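# Place the cup carrier upright inside the standing paper bag

## Task

Get the cup carrier into the paper bag, resting flat on the bag's floor with its top side up. The bag must end up upright on the table and open, its rim raised along the whole edge. None of this may depend on the robot holding it. Finish by releasing everything and moving the grippers away.

## Robot and tools

Robot: two arms, left_arm and right_arm, each ending in a parallel two-finger gripper. Their names do not correspond to image sides. Rigid objects must stay on the table; knocking or placing one off the table is a failure. Paper, cloth and film are exempt from that rule. Brief outside tugs on a held part, or pushes on loose items, can happen.

Frame: all positions and orientations use one scene frame. The origin sits on the table surface midway between the arms, +z is up, +x reaches out across the table, and left_arm is on the +y side. Distances are in metres, orientations are quaternions written w first (qw, qx, qy, qz). Gripper axes: the fingers extend along the gripper's own +z, and they open and close along its y axis. The reported end_effector_position is the spot between the finger pads, roughly 1 cm short of the tips. Reported hand positions can be off, more so far from the base, and arms usually stop a centimetre or more from the command, typically low.

The row format (used by every tool that moves the arms) is a single flat list of 16 numbers covering both arms: left_arm x, y, z, qw, qx, qy, qz, opening, then right_arm in the same eight-number order. Always fill all 16, even if one arm stays put. x, y, z and the quaternion are an absolute target pose for that gripper in the scene frame, not an offset. Opening runs from -1 (closed) to +1 (fully open, 0.094 m). To keep an arm still, resend exactly its last reported pose and desired opening each call; to keep a gripper's orientation, repeat your own target quaternion rather than the drifting reported one.

execute_actions: argument actions, a list with zero or one item, plus optional pictures (boolean; images come by default). An empty list just reports the state. An action item {"rows": [[16 numbers], ...], "steps": n} has 1 to 15 rows and n up to 15 (default 15); each control step is 1/30 s and uses one row, the final row repeating if rows run out. A wait item {"steps": n} (n up to 300) sends nothing and returns when n steps have passed since the previous result, your reply time included. A refused call sends nothing. A target more than 0.6 m from that arm's last reported position along any gripper axis is refused. Each step the controller clips the command to at most 70 mm and 16 degrees from the measured pose, then solves IK, favouring position over orientation. After an action ends, an arm only continues to its last clipped pose, so far goals need several calls; check the result and send the remainder.

move: target is one 16-number row (absolute poses as above); speed is optional, 0.002 to 0.5 m/s, default 0.25, with turning capped at twice that in rad/s. Both grippers travel straight lines that finish together, lasting 0.5 to 10 s (cut off at 10 s). Openings are applied at the start. Paths ignore obstacles and the other arm. Faster moves and targets set deeper past a contact hit and press harder. The result adds a "move:" line with the ending (done, off_target, moving, held, fault) and limits (paced means the pose was clipped; held means a check blocked some steps, after which the arm may lurch fast), plus each gripper's distance from its target.

wait: seconds, 0 to 10; nothing new is sent. zoom_image: camera (cam_head_left, cam_head_right, cam_high, cam_low, cam_left_wrist, cam_right_wrist) and region [x0, y0, x1, y1] in image pixels from the top-left, at most 504 by 504; all images are 672x504. finished_scene: scene number; ends the scene irreversibly and grades it.

Result lines: the state line gives each arm's pose as left_arm: ... | right_arm: .... grip_measured is the finger opening on the command scale; the last Joint positions value is the opening in metres. A "pose unreachable" line means the clearance check altered or blocked that arm's command; HELD marks blocked steps. A "Hand target" line shows where each gripper is currently being driven. FAULT lines report arm stops; MOTOR HOT appears from 75 °C, 90 °C stops the arm for 10 s, and 100 °C drops the arm.

Gripping: command an opening about 0.03 below grip_measured for a firm hold, smaller differences for a lighter one. Pads push about 50 to 62 N, less on parts under about 2 mm thick.

Avoid: arms colliding or pushing on each other, fast impacts, shoving hard into objects, dropping the carrier, crushing or tipping the bag, and holding loads long enough to overheat motors. Release and retract both grippers before finishing, since anything kept in place only by the robot does not count. Joint limits (rad): waist -2.618 to 3.054, shoulder 0 to 3.142, elbow 0 to 3.142, wrist pitch -1.571 to 1.571, wrist yaw -1.571 to 1.571, wrist roll -2.094 to 2.094.

Each tool is called after "Call:" as name([rows], argument=value, ...), one row to a line, values as JSON.

## Session

Call:
execute_actions(actions=[])

Scene clock: 0.00 s of 5400.00 s.
left_arm: end_effector_position=(+0.4394, +0.3905, +0.3645) grip_measured=+1.000 end_effector_quat_wxyz=(+0.421, +0.502, +0.518, +0.550) | right_arm: end_effector_position=(+0.1225, -0.4857, +0.1466) grip_measured=+1.000 end_effector_quat_wxyz=(+0.024, -0.152, +0.972, -0.179)
Joint positions: left_arm=[0.246 1.137 0.961 0.135 0.044 1.688 0.094] | right_arm=[-1.354  1.08   0.949 -1.078  0.019 -1.542  0.094]
Joint velocities: left_arm=[-0.002  0.007  0.002 -0.022  0.051 -0.037  0.   ] | right_arm=[ 0.002  0.012  0.007  0.007 -0.022  0.022  0.   ]
Joint torques (N m, as the arm reports them, + toward a larger angle): no reading
Motor temperatures (°C, as the motors report them): left_arm=[25 28 24 29 27 27] | right_arm=[27 24 27 27 26 26]
Hand target (left_arm): +0.437, +0.390, +0.375; +0.428, +0.494, +0.512, +0.556
Hand target (right_arm): +0.124, -0.486, +0.151; +0.028, -0.151, +0.971, -0.185

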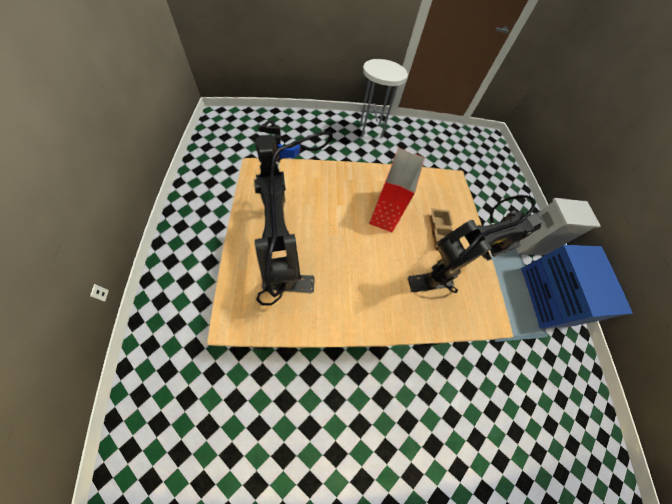

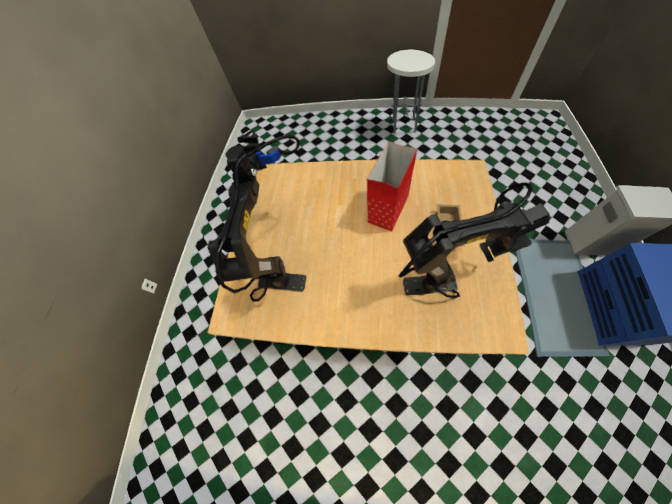

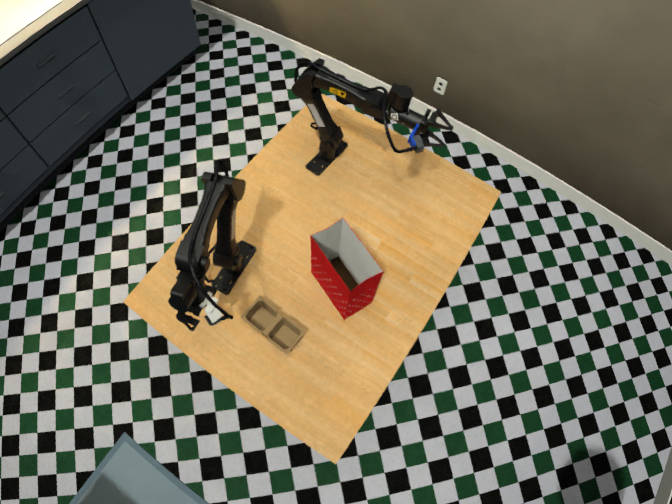

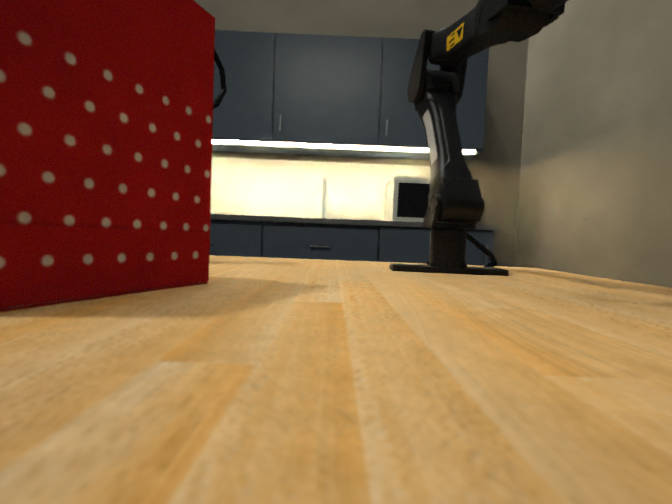

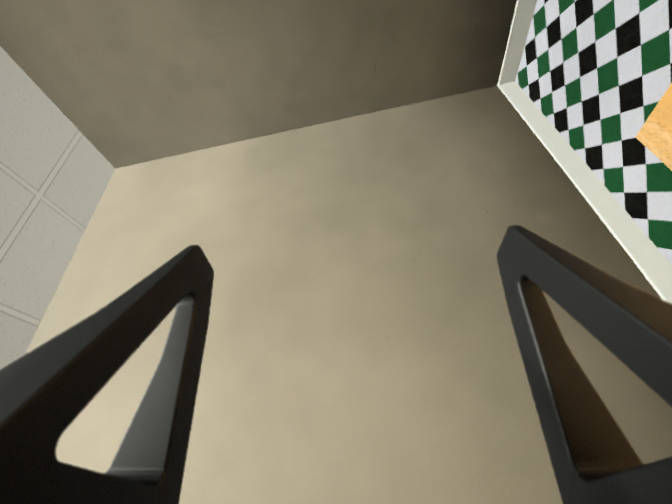

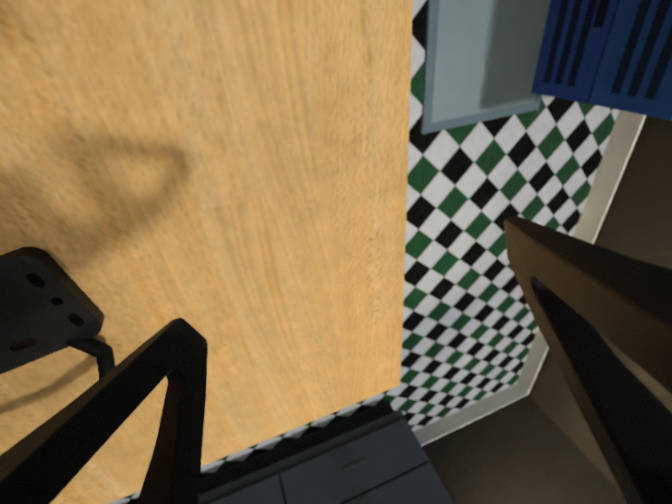

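Call:
move(target=[0.439,0.39,0.365,0.421,0.502,0.518,0.55,1,0.27,-0.37,0.12,0.064,-0.673,0.734,0.059,0.4])

Scene clock: 10.13 s of 5400.00 s.
left_arm: end_effector_position=(+0.4394, +0.3905, +0.3645) grip_measured=+1.000 end_effector_quat_wxyz=(+0.421, +0.502, +0.518, +0.550) | right_arm: end_effector_position=(+0.2627, -0.3729, +0.1172) grip_measured=+0.401 end_effector_quat_wxyz=(+0.050, -0.664, +0.744, +0.058)
Joint positions: left_arm=[0.246 1.137 0.961 0.135 0.044 1.689 0.094] | right_arm=[-0.688  1.535  1.219 -1.339 -0.127 -2.024  0.066]
Joint velocities: left_arm=[-0.002 -0.002  0.012 -0.066 -0.007  0.037  0.   ] | right_arm=[-0.007 -0.002 -0.007 -0.051 -0.051 -0.037  0.   ]
Joint torques (N m, as the arm reports them, + toward a larger angle): left_arm=[-0.2  -3.12  7.01  1.93  0.    0.01] | right_arm=[ 0.95 -4.86  9.39 -0.24 -0.31 -0.08]
Motor temperatures (°C, as the motors report them): left_arm=[25 28 25 32 27 27] | right_arm=[27 25 28 27 26 26]
Hand target (left_arm): +0.439, +0.390, +0.365; +0.421, +0.502, +0.518, +0.550
Hand target (right_arm): +0.267, -0.368, +0.122; +0.058, -0.670, +0.738, +0.065
Off the commanded pose (left_arm): 0.001 m, 0 deg.
Off the commanded pose (right_arm): 0.008 m, 2 deg.
After step 90, 4.17 s passed at rest.
move: done

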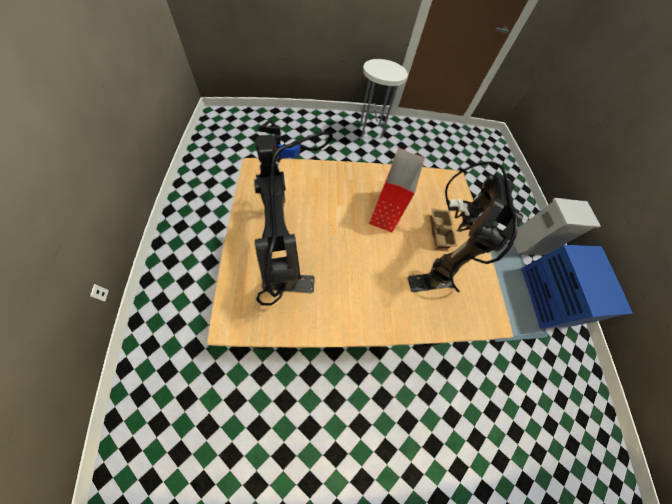

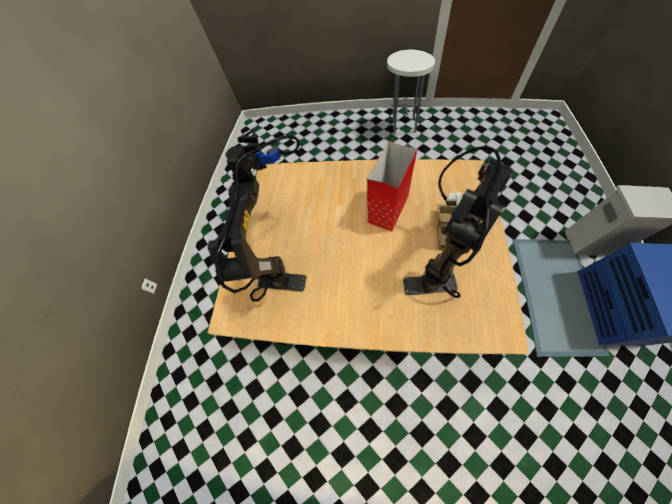

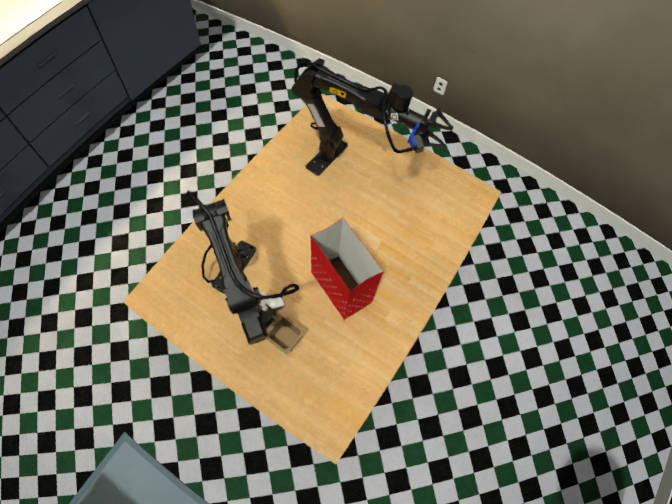

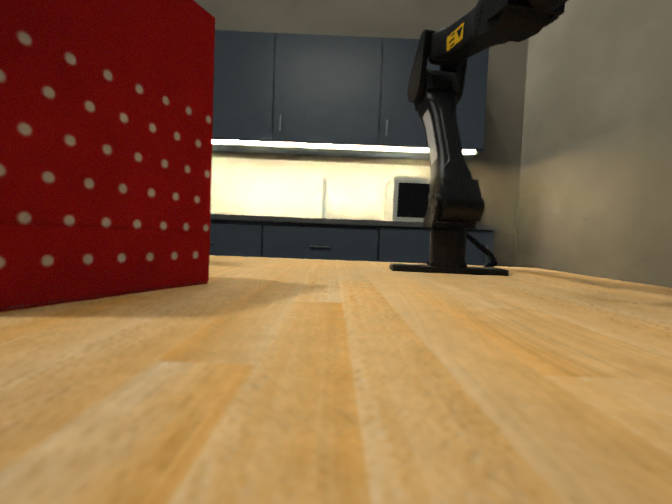

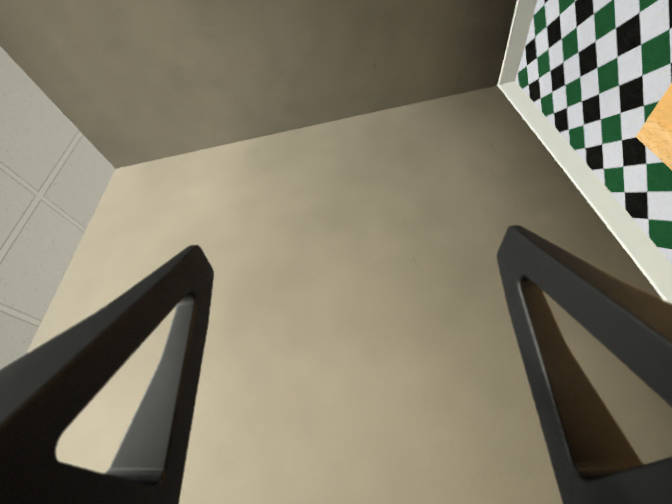

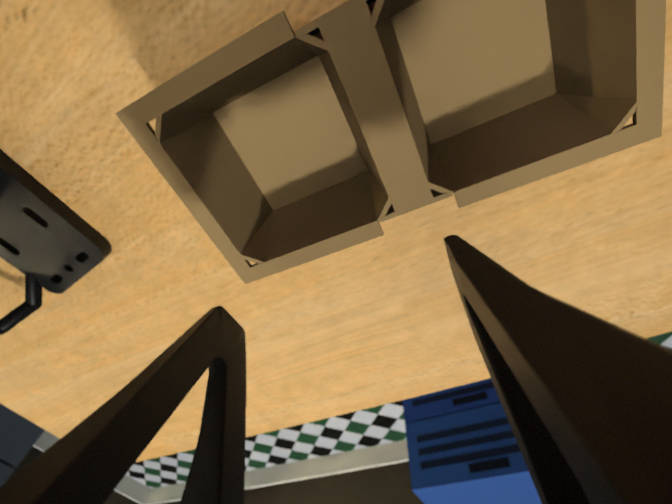

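Call:
move(target=[0.3,0.03,0.44,0.5,0.32,0.775,-0.21,1,0.288,-0.362,0.068,0.063,-0.68,0.728,0.059,0.4], speed=0.3)

Scene clock: 16.47 s of 5400.00 s.
left_arm: end_effector_position=(+0.3090, +0.0344, +0.4238) grip_measured=+1.000 end_effector_quat_wxyz=(+0.491, +0.322, +0.784, -0.200) | right_arm: end_effector_position=(+0.2861, -0.3686, +0.0741) grip_measured=+0.401 end_effector_quat_wxyz=(+0.056, -0.679, +0.730, +0.048)
Joint positions: left_arm=[-0.779  1.386  1.805 -0.873 -0.051 -0.022  0.094] | right_arm=[-0.632  1.609  1.12  -1.138 -0.137 -2.009  0.066]
Joint velocities: left_arm=[ 0.002 -0.007  0.007  0.022  0.007 -0.051  0.   ] | right_arm=[-0.002  0.022  0.002  0.007  0.037  0.007  0.   ]
Joint torques (N m, as the arm reports them, + toward a larger angle): left_arm=[-0.69 -3.63  7.85  2.1   0.1  -0.09] | right_arm=[ 1.11 -5.4   5.32  0.16 -0.31  0.05]
Motor temperatures (°C, as the motors report them): left_arm=[25 28 26 33 27 27] | right_arm=[27 25 28 27 26 26]
Hand target (left_arm): +0.306, +0.030, +0.440; +0.505, +0.319, +0.772, -0.216
Hand target (right_arm): +0.287, -0.361, +0.068; -0.062, +0.680, -0.728, -0.060
Off the commanded pose (left_arm): 0.019 m, 2 deg.
Off the commanded pose (right_arm): 0.009 m, 2 deg.
move: off_target (left_arm)

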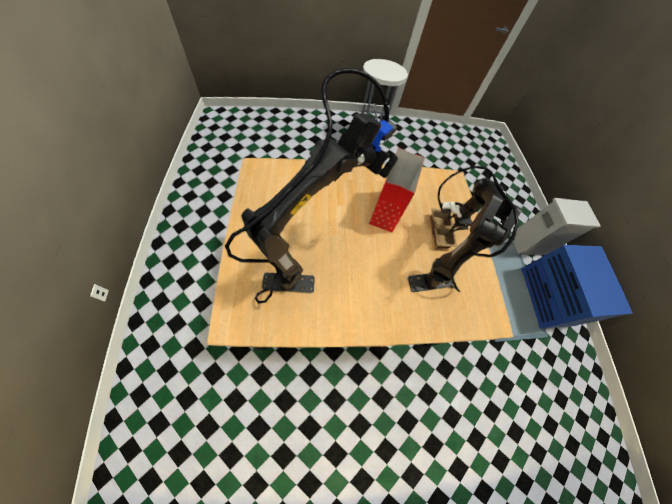

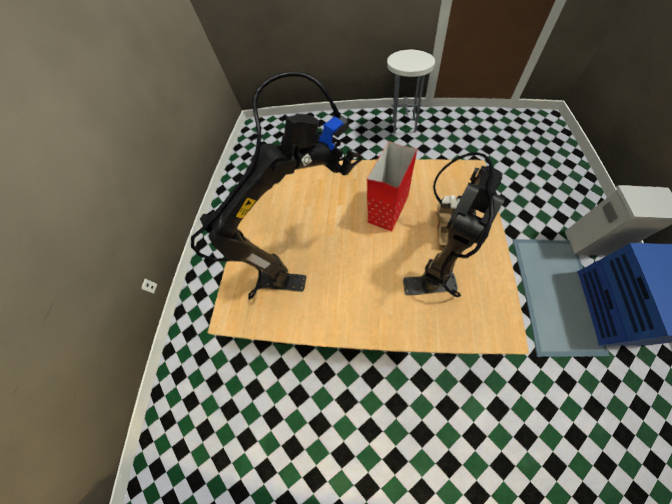

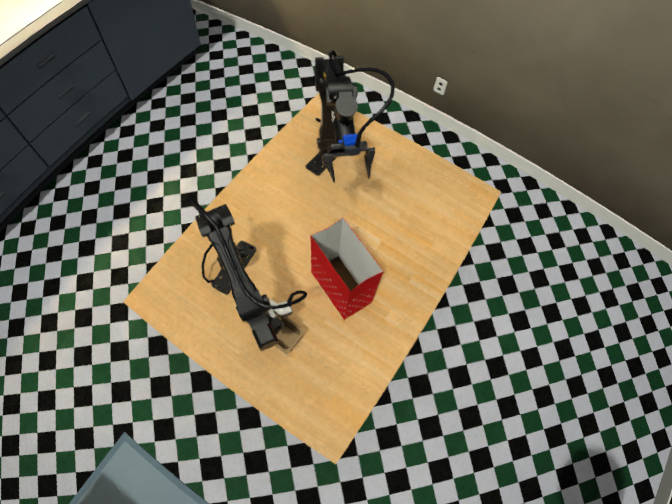

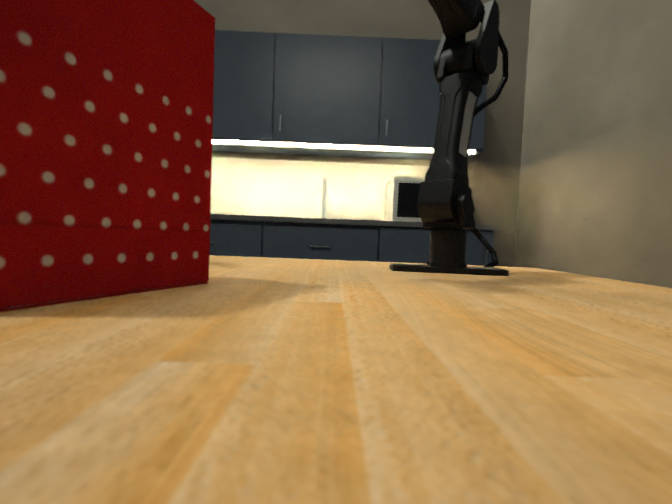

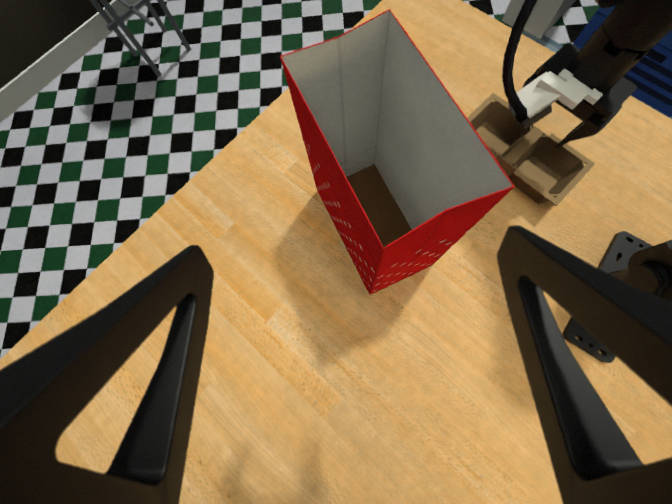

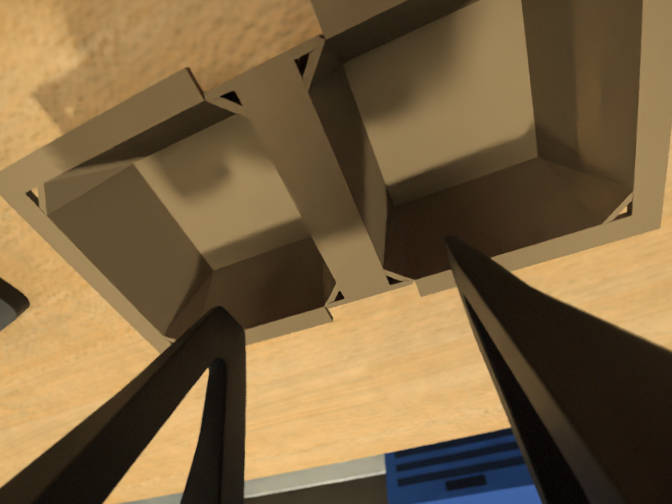

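Call:
move(target=[0.27,0.1,0.44,0.5,0.32,0.775,-0.21,1,0.29,-0.356,0.03,0.063,-0.68,0.728,0.059,0.4], speed=0.08)

Call:
move(target=[0.27,0.1,0.44,0.5,0.32,0.775,-0.21,1,0.29,-0.356,0.03,0.063,-0.68,0.728,0.059,-0.5])

Scene clock: 20.20 s of 5400.00 s.
left_arm: end_effector_position=(+0.2723, +0.0959, +0.4414) grip_measured=+1.000 end_effector_quat_wxyz=(+0.504, +0.318, +0.776, -0.208) | right_arm: end_effector_position=(+0.2888, -0.3631, +0.0359) grip_measured=+0.401 end_effector_quat_wxyz=(+0.056, -0.679, +0.730, +0.048)
Joint positions: left_arm=[-0.688  1.184  1.734 -0.969  0.035  0.012  0.094] | right_arm=[-0.61   1.656  1.011 -0.98  -0.138 -1.986  0.066]
Joint velocities: left_arm=[ 0.007 -0.007 -0.032 -0.051  0.022  0.051  0.   ] | right_arm=[-0.007  0.012  0.007  0.051 -0.007  0.007 -0.   ]
Joint torques (N m, as the arm reports them, + toward a larger angle): left_arm=[ 0.66 -2.85  4.22  1.84  0.14  0.08] | right_arm=[ 1.09 -5.73  5.13  0.14 -0.31  0.07]
Motor temperatures (°C, as the motors report them): left_arm=[25 28 26 34 27 27] | right_arm=[27 25 28 27 26 26]
Hand target (left_arm): +0.269, +0.099, +0.439; +0.501, +0.321, +0.776, -0.209
Hand target (right_arm): +0.289, -0.356, +0.031; -0.062, +0.680, -0.728, -0.059
Off the commanded pose (left_arm): 0.005 m, 0 deg.
Off the commanded pose (right_arm): 0.009 m, 1 deg.
move: done

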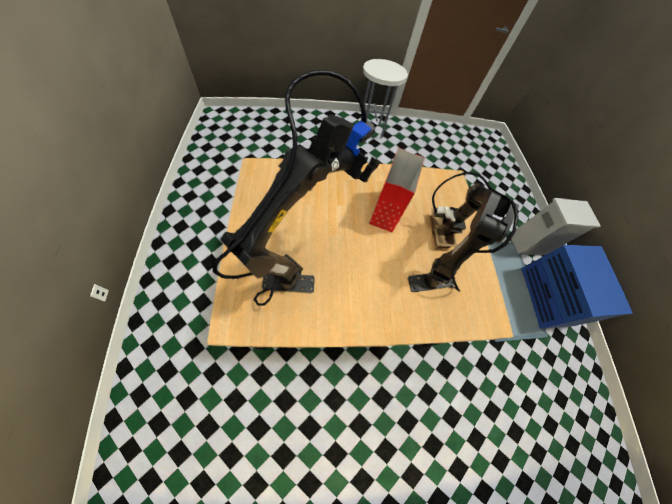

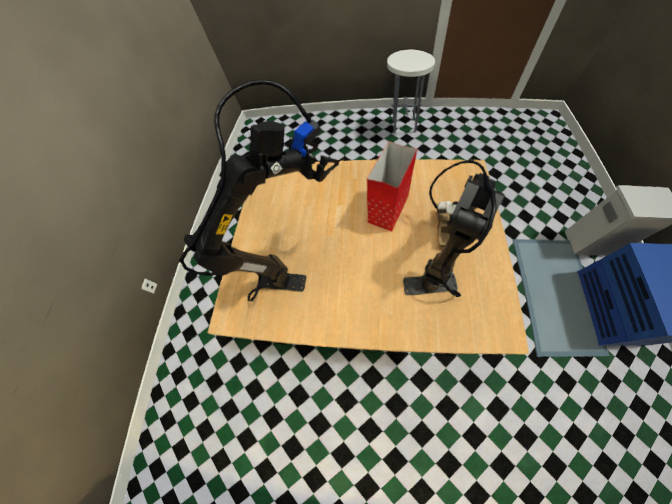

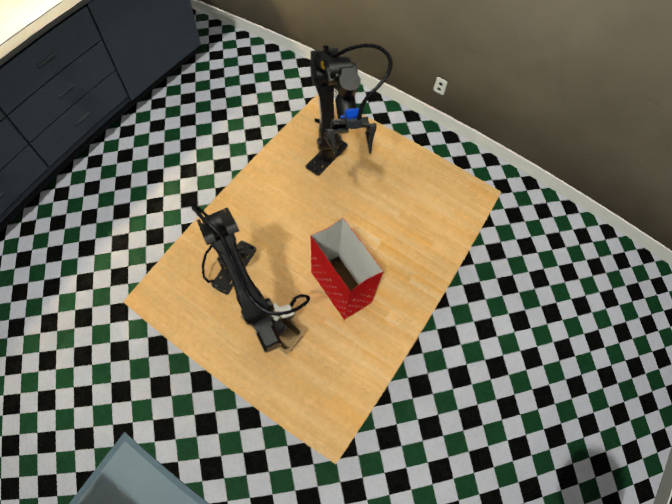

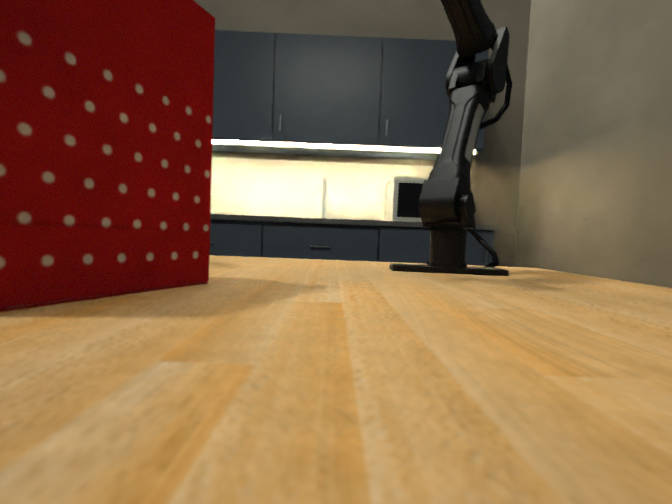

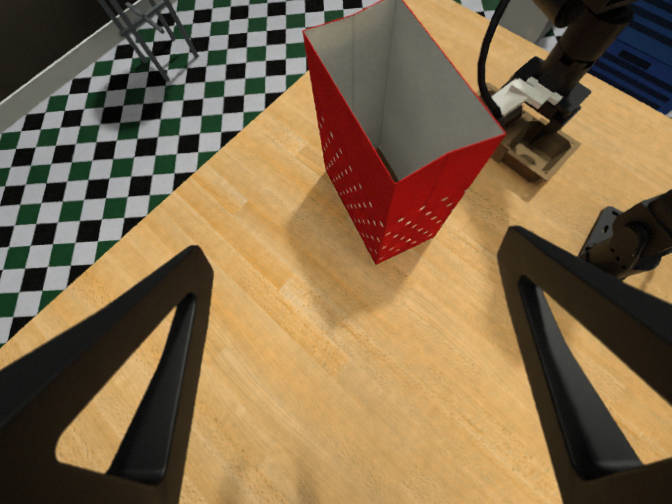

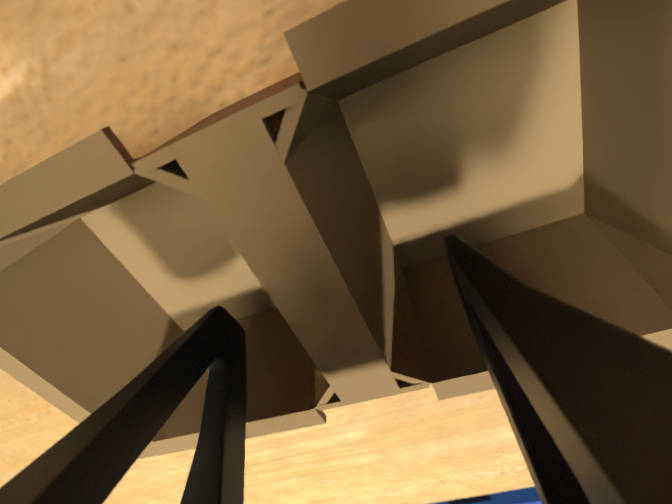

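Scene clock: 20.90 s of 5400.00 s.
left_arm: end_effector_position=(+0.2727, +0.0968, +0.4409) grip_measured=+1.000 end_effector_quat_wxyz=(+0.502, +0.318, +0.776, -0.209) | right_arm: end_effector_position=(+0.2891, -0.3632, +0.0359) grip_measured=-0.496 end_effector_quat_wxyz=(+0.057, -0.679, +0.730, +0.048)
Joint positions: left_arm=[-0.68   1.184  1.734 -0.971  0.043  0.014  0.094] | right_arm=[-0.61   1.656  1.011 -0.978 -0.138 -1.986  0.024]
Joint velocities: left_arm=[-0.007 -0.012 -0.022  0.007  0.022 -0.037  0.   ] | right_arm=[-0.017 -0.002 -0.012  0.007  0.007  0.037  0.   ]
Joint torques (N m, as the arm reports them, + toward a larger angle): left_arm=[ 0.68 -2.55  4.72  1.79  0.17  0.05] | right_arm=[ 1.12 -5.44  5.37  0.16 -0.32  0.05]
Motor temperatures (°C, as the motors report them): left_arm=[25 28 26 34 27 27] | right_arm=[27 25 28 27 26 26]
Hand target (left_arm): +0.270, +0.100, +0.440; +0.501, +0.320, +0.776, -0.210
Hand target (right_arm): +0.290, -0.356, +0.030; -0.063, +0.680, -0.728, -0.059
Off the commanded pose (left_arm): 0.004 m, 0 deg.
Off the commanded pose (right_arm): 0.009 m, 2 deg.
move: done

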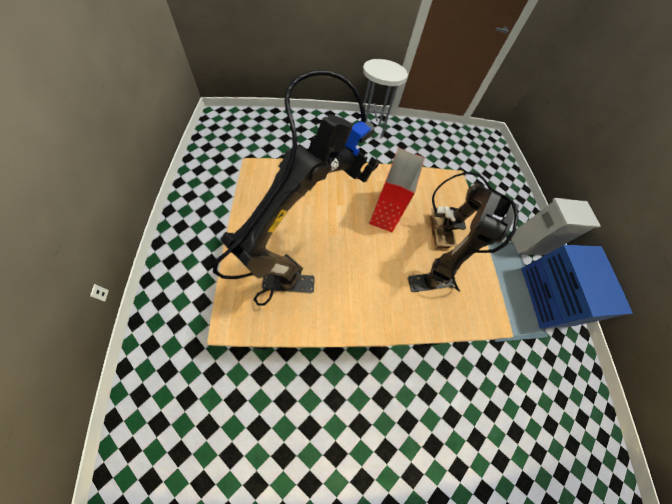

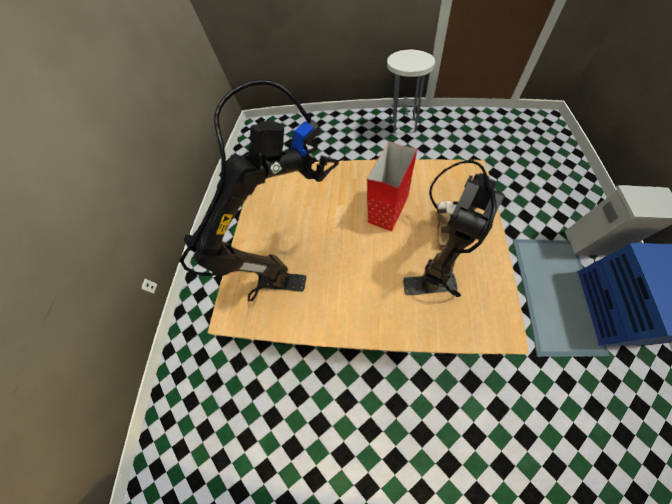

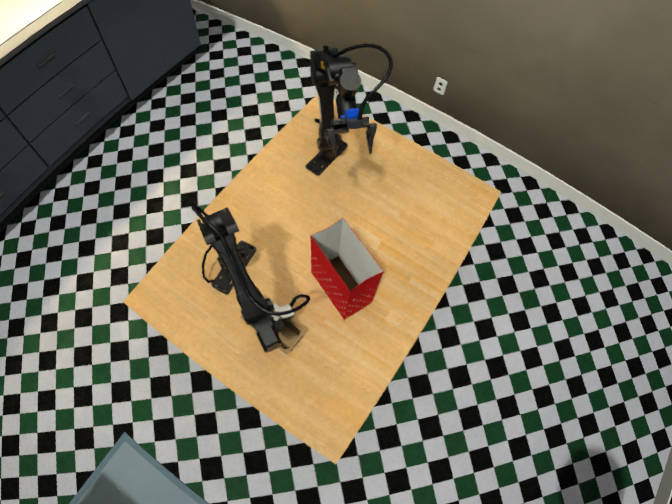

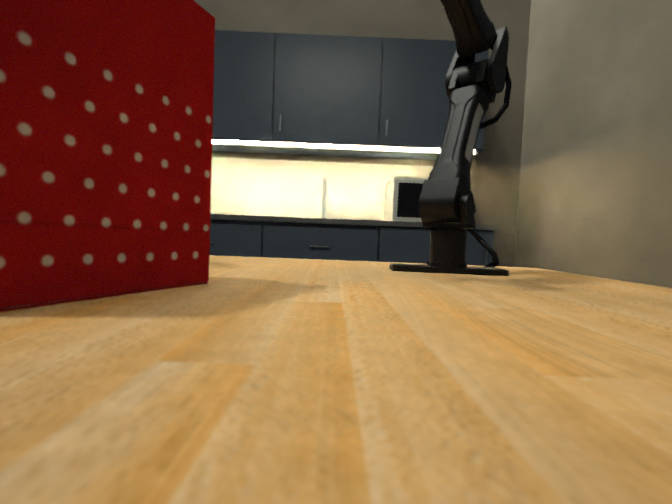

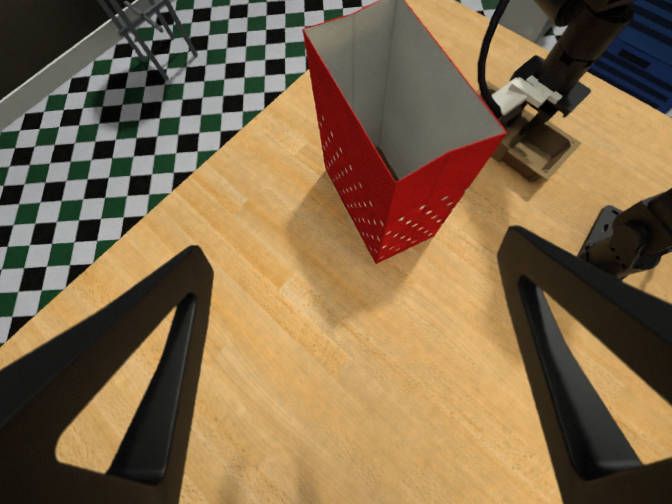

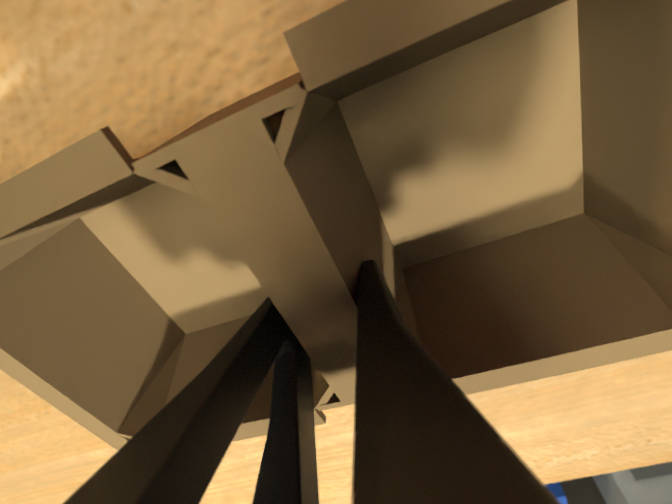

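Call:
execute_actions([
  {"rows":[[0.27,0.1,0.44,0.5,0.32,0.775,-0.21,1,0.29,-0.356,0.03,0.063,-0.68,0.728,0.059,-0.56]],"steps":10},
], pictures=false)

Call:
move(target=[0.27,0.1,0.44,0.5,0.32,0.775,-0.21,1,0.31,-0.39,0.4,0.35,-0.3,0.87,-0.15,-0.56], speed=0.18)

Call:
move(target=[0.27,0.1,0.44,0.5,0.32,0.775,-0.21,1,0.37,-0.135,0.4,0.357,-0.588,0.726,-0.025,-0.56], speed=0.15)

Scene clock: 28.53 s of 5400.00 s.
left_arm: end_effector_position=(+0.2726, +0.0967, +0.4409) grip_measured=+1.000 end_effector_quat_wxyz=(+0.502, +0.319, +0.776, -0.209) | right_arm: end_effector_position=(+0.2892, -0.3633, +0.0359) grip_measured=-0.543 end_effector_quat_wxyz=(+0.057, -0.679, +0.730, +0.047)
Joint positions: left_arm=[-0.68   1.184  1.734 -0.971  0.045  0.015  0.094] | right_arm=[-0.61   1.656  1.011 -0.978 -0.138 -1.986  0.021]
Joint velocities: left_arm=[-0.007 -0.007  0.007 -0.022 -0.051 -0.007  0.   ] | right_arm=[-0.017  0.002  0.012 -0.066  0.007 -0.037  0.001]
Joint torques (N m, as the arm reports them, + toward a larger angle): left_arm=[ 0.6  -2.56  4.68  1.8   0.13  0.07] | right_arm=[ 1.11 -5.49  5.38  0.15 -0.32  0.05]
Motor temperatures (°C, as the motors report them): left_arm=[25 28 26 34 27 27] | right_arm=[27 25 28 26 26 26]
Hand target (left_arm): +0.270, +0.100, +0.440; +0.501, +0.320, +0.776, -0.210
Hand target (right_arm): +0.290, -0.356, +0.030; -0.063, +0.680, -0.728, -0.059
Off the commanded pose (left_arm): 0.004 m, 0 deg.
Off the commanded pose (right_arm): 0.009 m, 2 deg.
Steps of this call (steps 1 to 90: nothing new was sent; then 4.30 s passed at rest; steps 91 to 100: all 10 steps of this action). Readings (end_effector_position):
91: left_arm (+0.2726, +0.0967, +0.4409) | right_arm (+0.2891, -0.3632, +0.0359)
92: left_arm (+0.2726, +0.0967, +0.4409) | right_arm (+0.2891, -0.3632, +0.0359)
94: left_arm (+0.2726, +0.0967, +0.4409) | right_arm (+0.2892, -0.3633, +0.0359)
98: left_arm (+0.2726, +0.0967, +0.4409) | right_arm (+0.2892, -0.3633, +0.0359)
100: the state above

Scene clock: 32.63 s of 5400.00 s.
left_arm: end_effector_position=(+0.2726, +0.0967, +0.4409) grip_measured=+1.000 end_effector_quat_wxyz=(+0.502, +0.319, +0.776, -0.209) | right_arm: end_effector_position=(+0.3190, -0.3972, +0.3880) grip_measured=-0.559 end_effector_quat_wxyz=(+0.340, -0.309, +0.877, -0.140)
Joint positions: left_arm=[-0.68   1.184  1.734 -0.971  0.045  0.015  0.094] | right_arm=[-0.827  1.47   2.103 -1.564 -0.427 -1.237  0.021]
Joint velocities: left_arm=[ 0.007 -0.017  0.002 -0.037 -0.007 -0.037  0.   ] | right_arm=[ 0.012  0.007 -0.007 -0.022 -0.081 -0.037 -0.   ]
Joint torques (N m, as the arm reports them, + toward a larger angle): left_arm=[ 0.64 -2.66  4.57  1.81  0.15  0.06] | right_arm=[-0.89 -5.15  7.84  1.3  -0.46  0.06]
Motor temperatures (°C, as the motors report them): left_arm=[25 28 25 34 27 27] | right_arm=[27 25 28 27 26 26]
Hand target (left_arm): +0.270, +0.100, +0.440; +0.501, +0.320, +0.776, -0.210
Hand target (right_arm): +0.316, -0.394, +0.400; +0.355, -0.306, +0.871, -0.147
Off the commanded pose (left_arm): 0.004 m, 0 deg.
Off the commanded pose (right_arm): 0.017 m, 2 deg.
joint sent to its limit (right arm) — the command would take joint 4 (wrist pitch) past its lower limit, so that joint was sent only as far as its limit.
move: off_target (right_arm)

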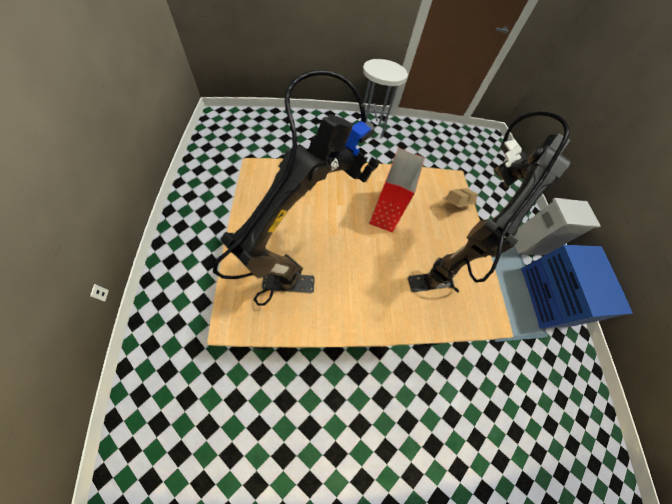

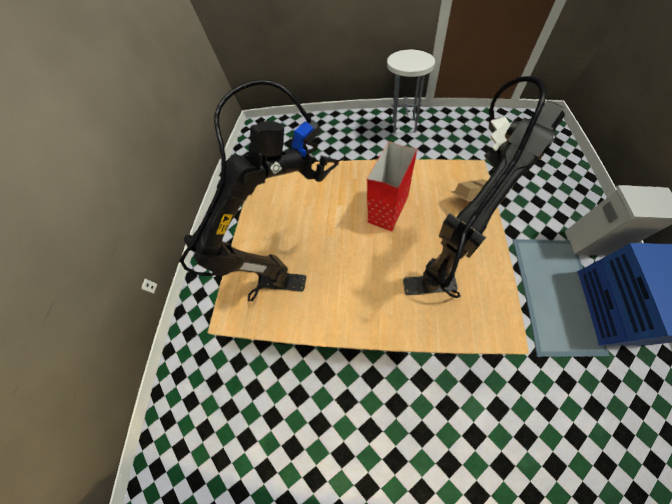

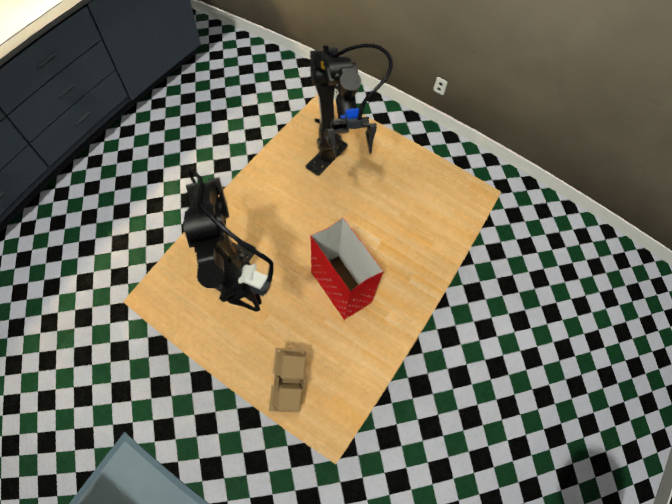

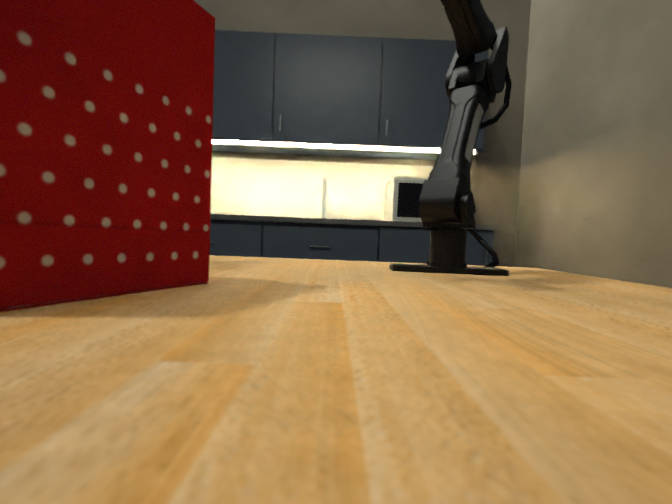

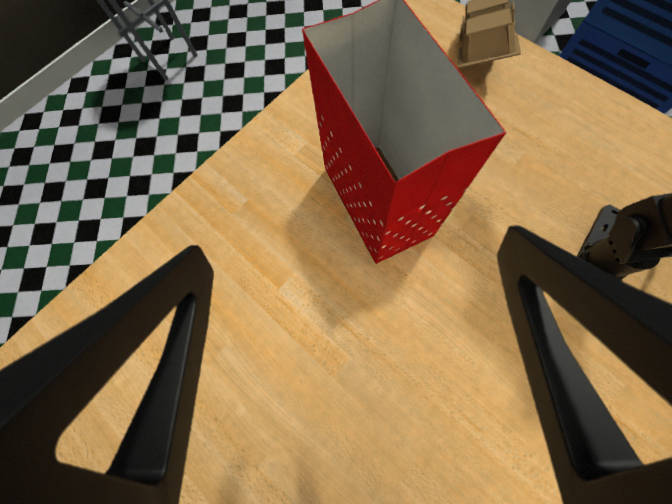

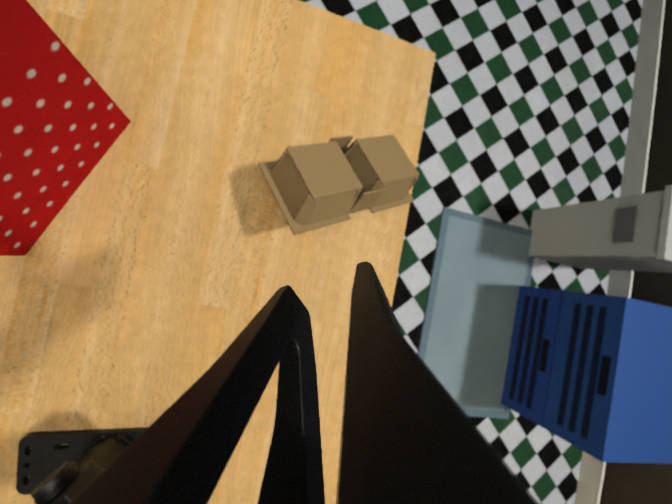

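Scene clock: 35.23 s of 5400.00 s.
left_arm: end_effector_position=(+0.2726, +0.0967, +0.4409) grip_measured=+1.000 end_effector_quat_wxyz=(+0.502, +0.319, +0.776, -0.209) | right_arm: end_effector_position=(+0.3667, -0.1353, +0.3941) grip_measured=-0.559 end_effector_quat_wxyz=(+0.349, -0.589, +0.728, -0.027)
Joint positions: left_arm=[-0.68   1.184  1.734 -0.971  0.045  0.015  0.094] | right_arm=[ 0.142  1.63   2.311 -1.564 -0.218 -1.014  0.021]
Joint velocities: left_arm=[ 0.002 -0.012 -0.012  0.007 -0.022 -0.007  0.   ] | right_arm=[ 0.002 -0.012  0.027 -0.066  0.022  0.007  0.   ]
Joint torques (N m, as the arm reports them, + toward a larger angle): left_arm=[ 0.58 -2.57  4.66  1.81  0.16  0.05] | right_arm=[ 0.92 -4.61  7.72  1.4  -0.08  0.09]
Motor temperatures (°C, as the motors report them): left_arm=[25 28 25 34 27 27] | right_arm=[27 25 28 27 26 26]
Hand target (left_arm): +0.270, +0.100, +0.440; +0.501, +0.320, +0.776, -0.210
Hand target (right_arm): +0.367, -0.132, +0.399; +0.355, -0.588, +0.726, -0.028
Off the commanded pose (left_arm): 0.004 m, 0 deg.
Off the commanded pose (right_arm): 0.007 m, 1 deg.
joint sent to its limit (right arm) — the command would take joint 4 (wrist pitch) past its lower limit, so that joint was sent only as far as its limit.
move: done

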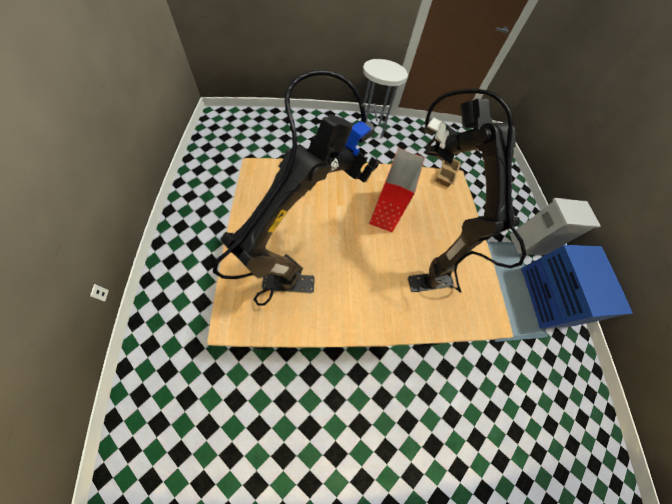

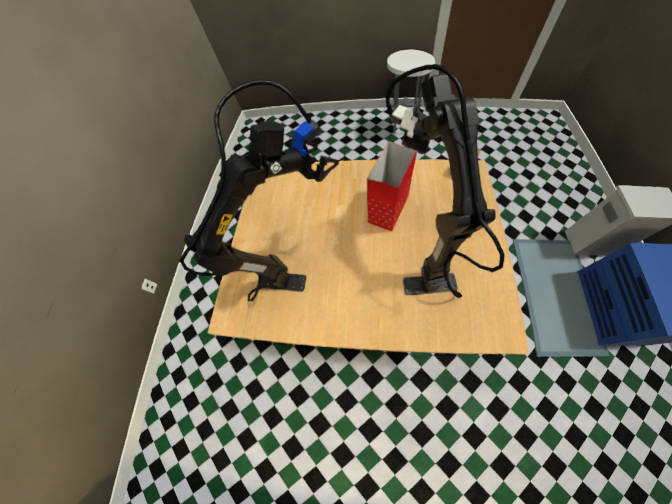

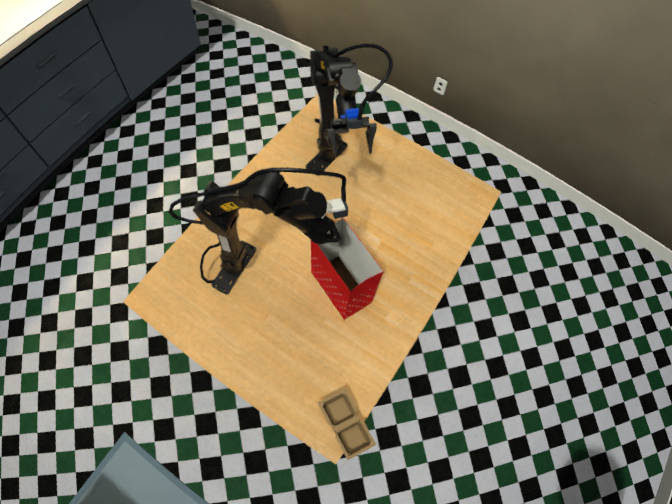

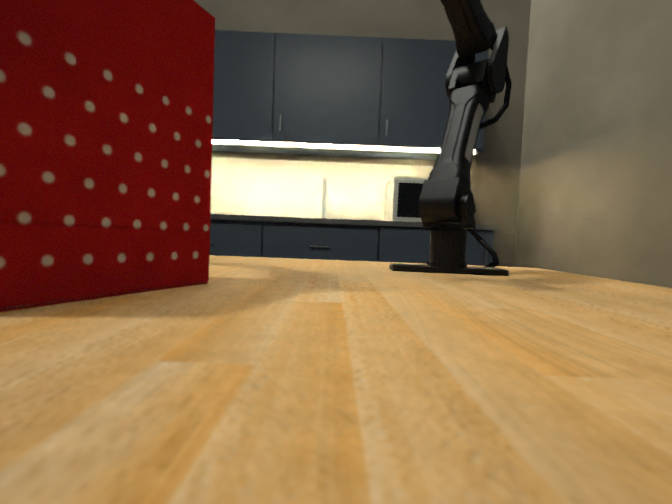

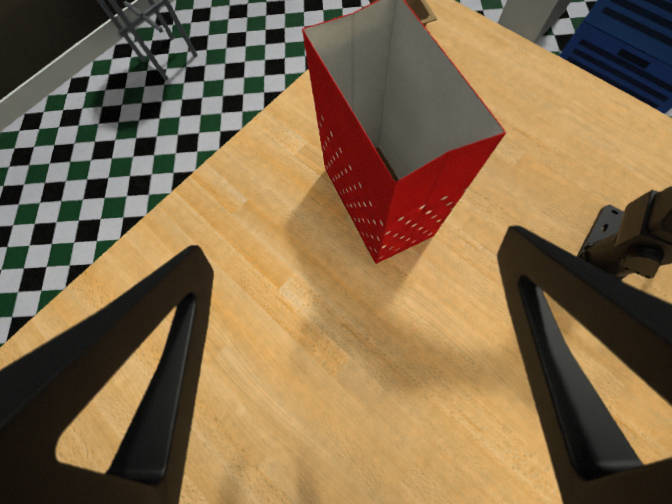

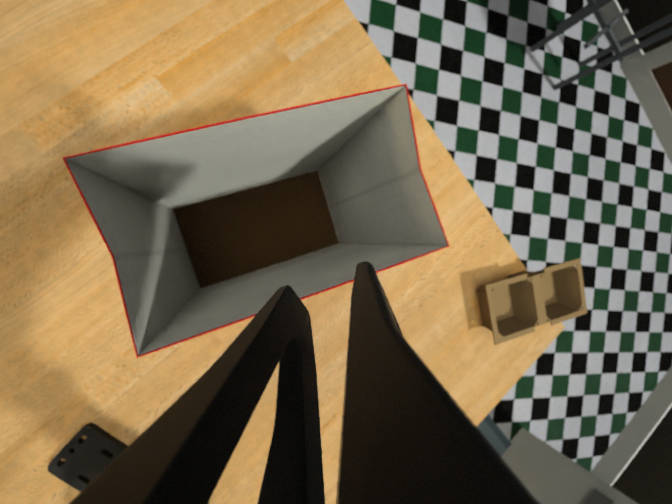

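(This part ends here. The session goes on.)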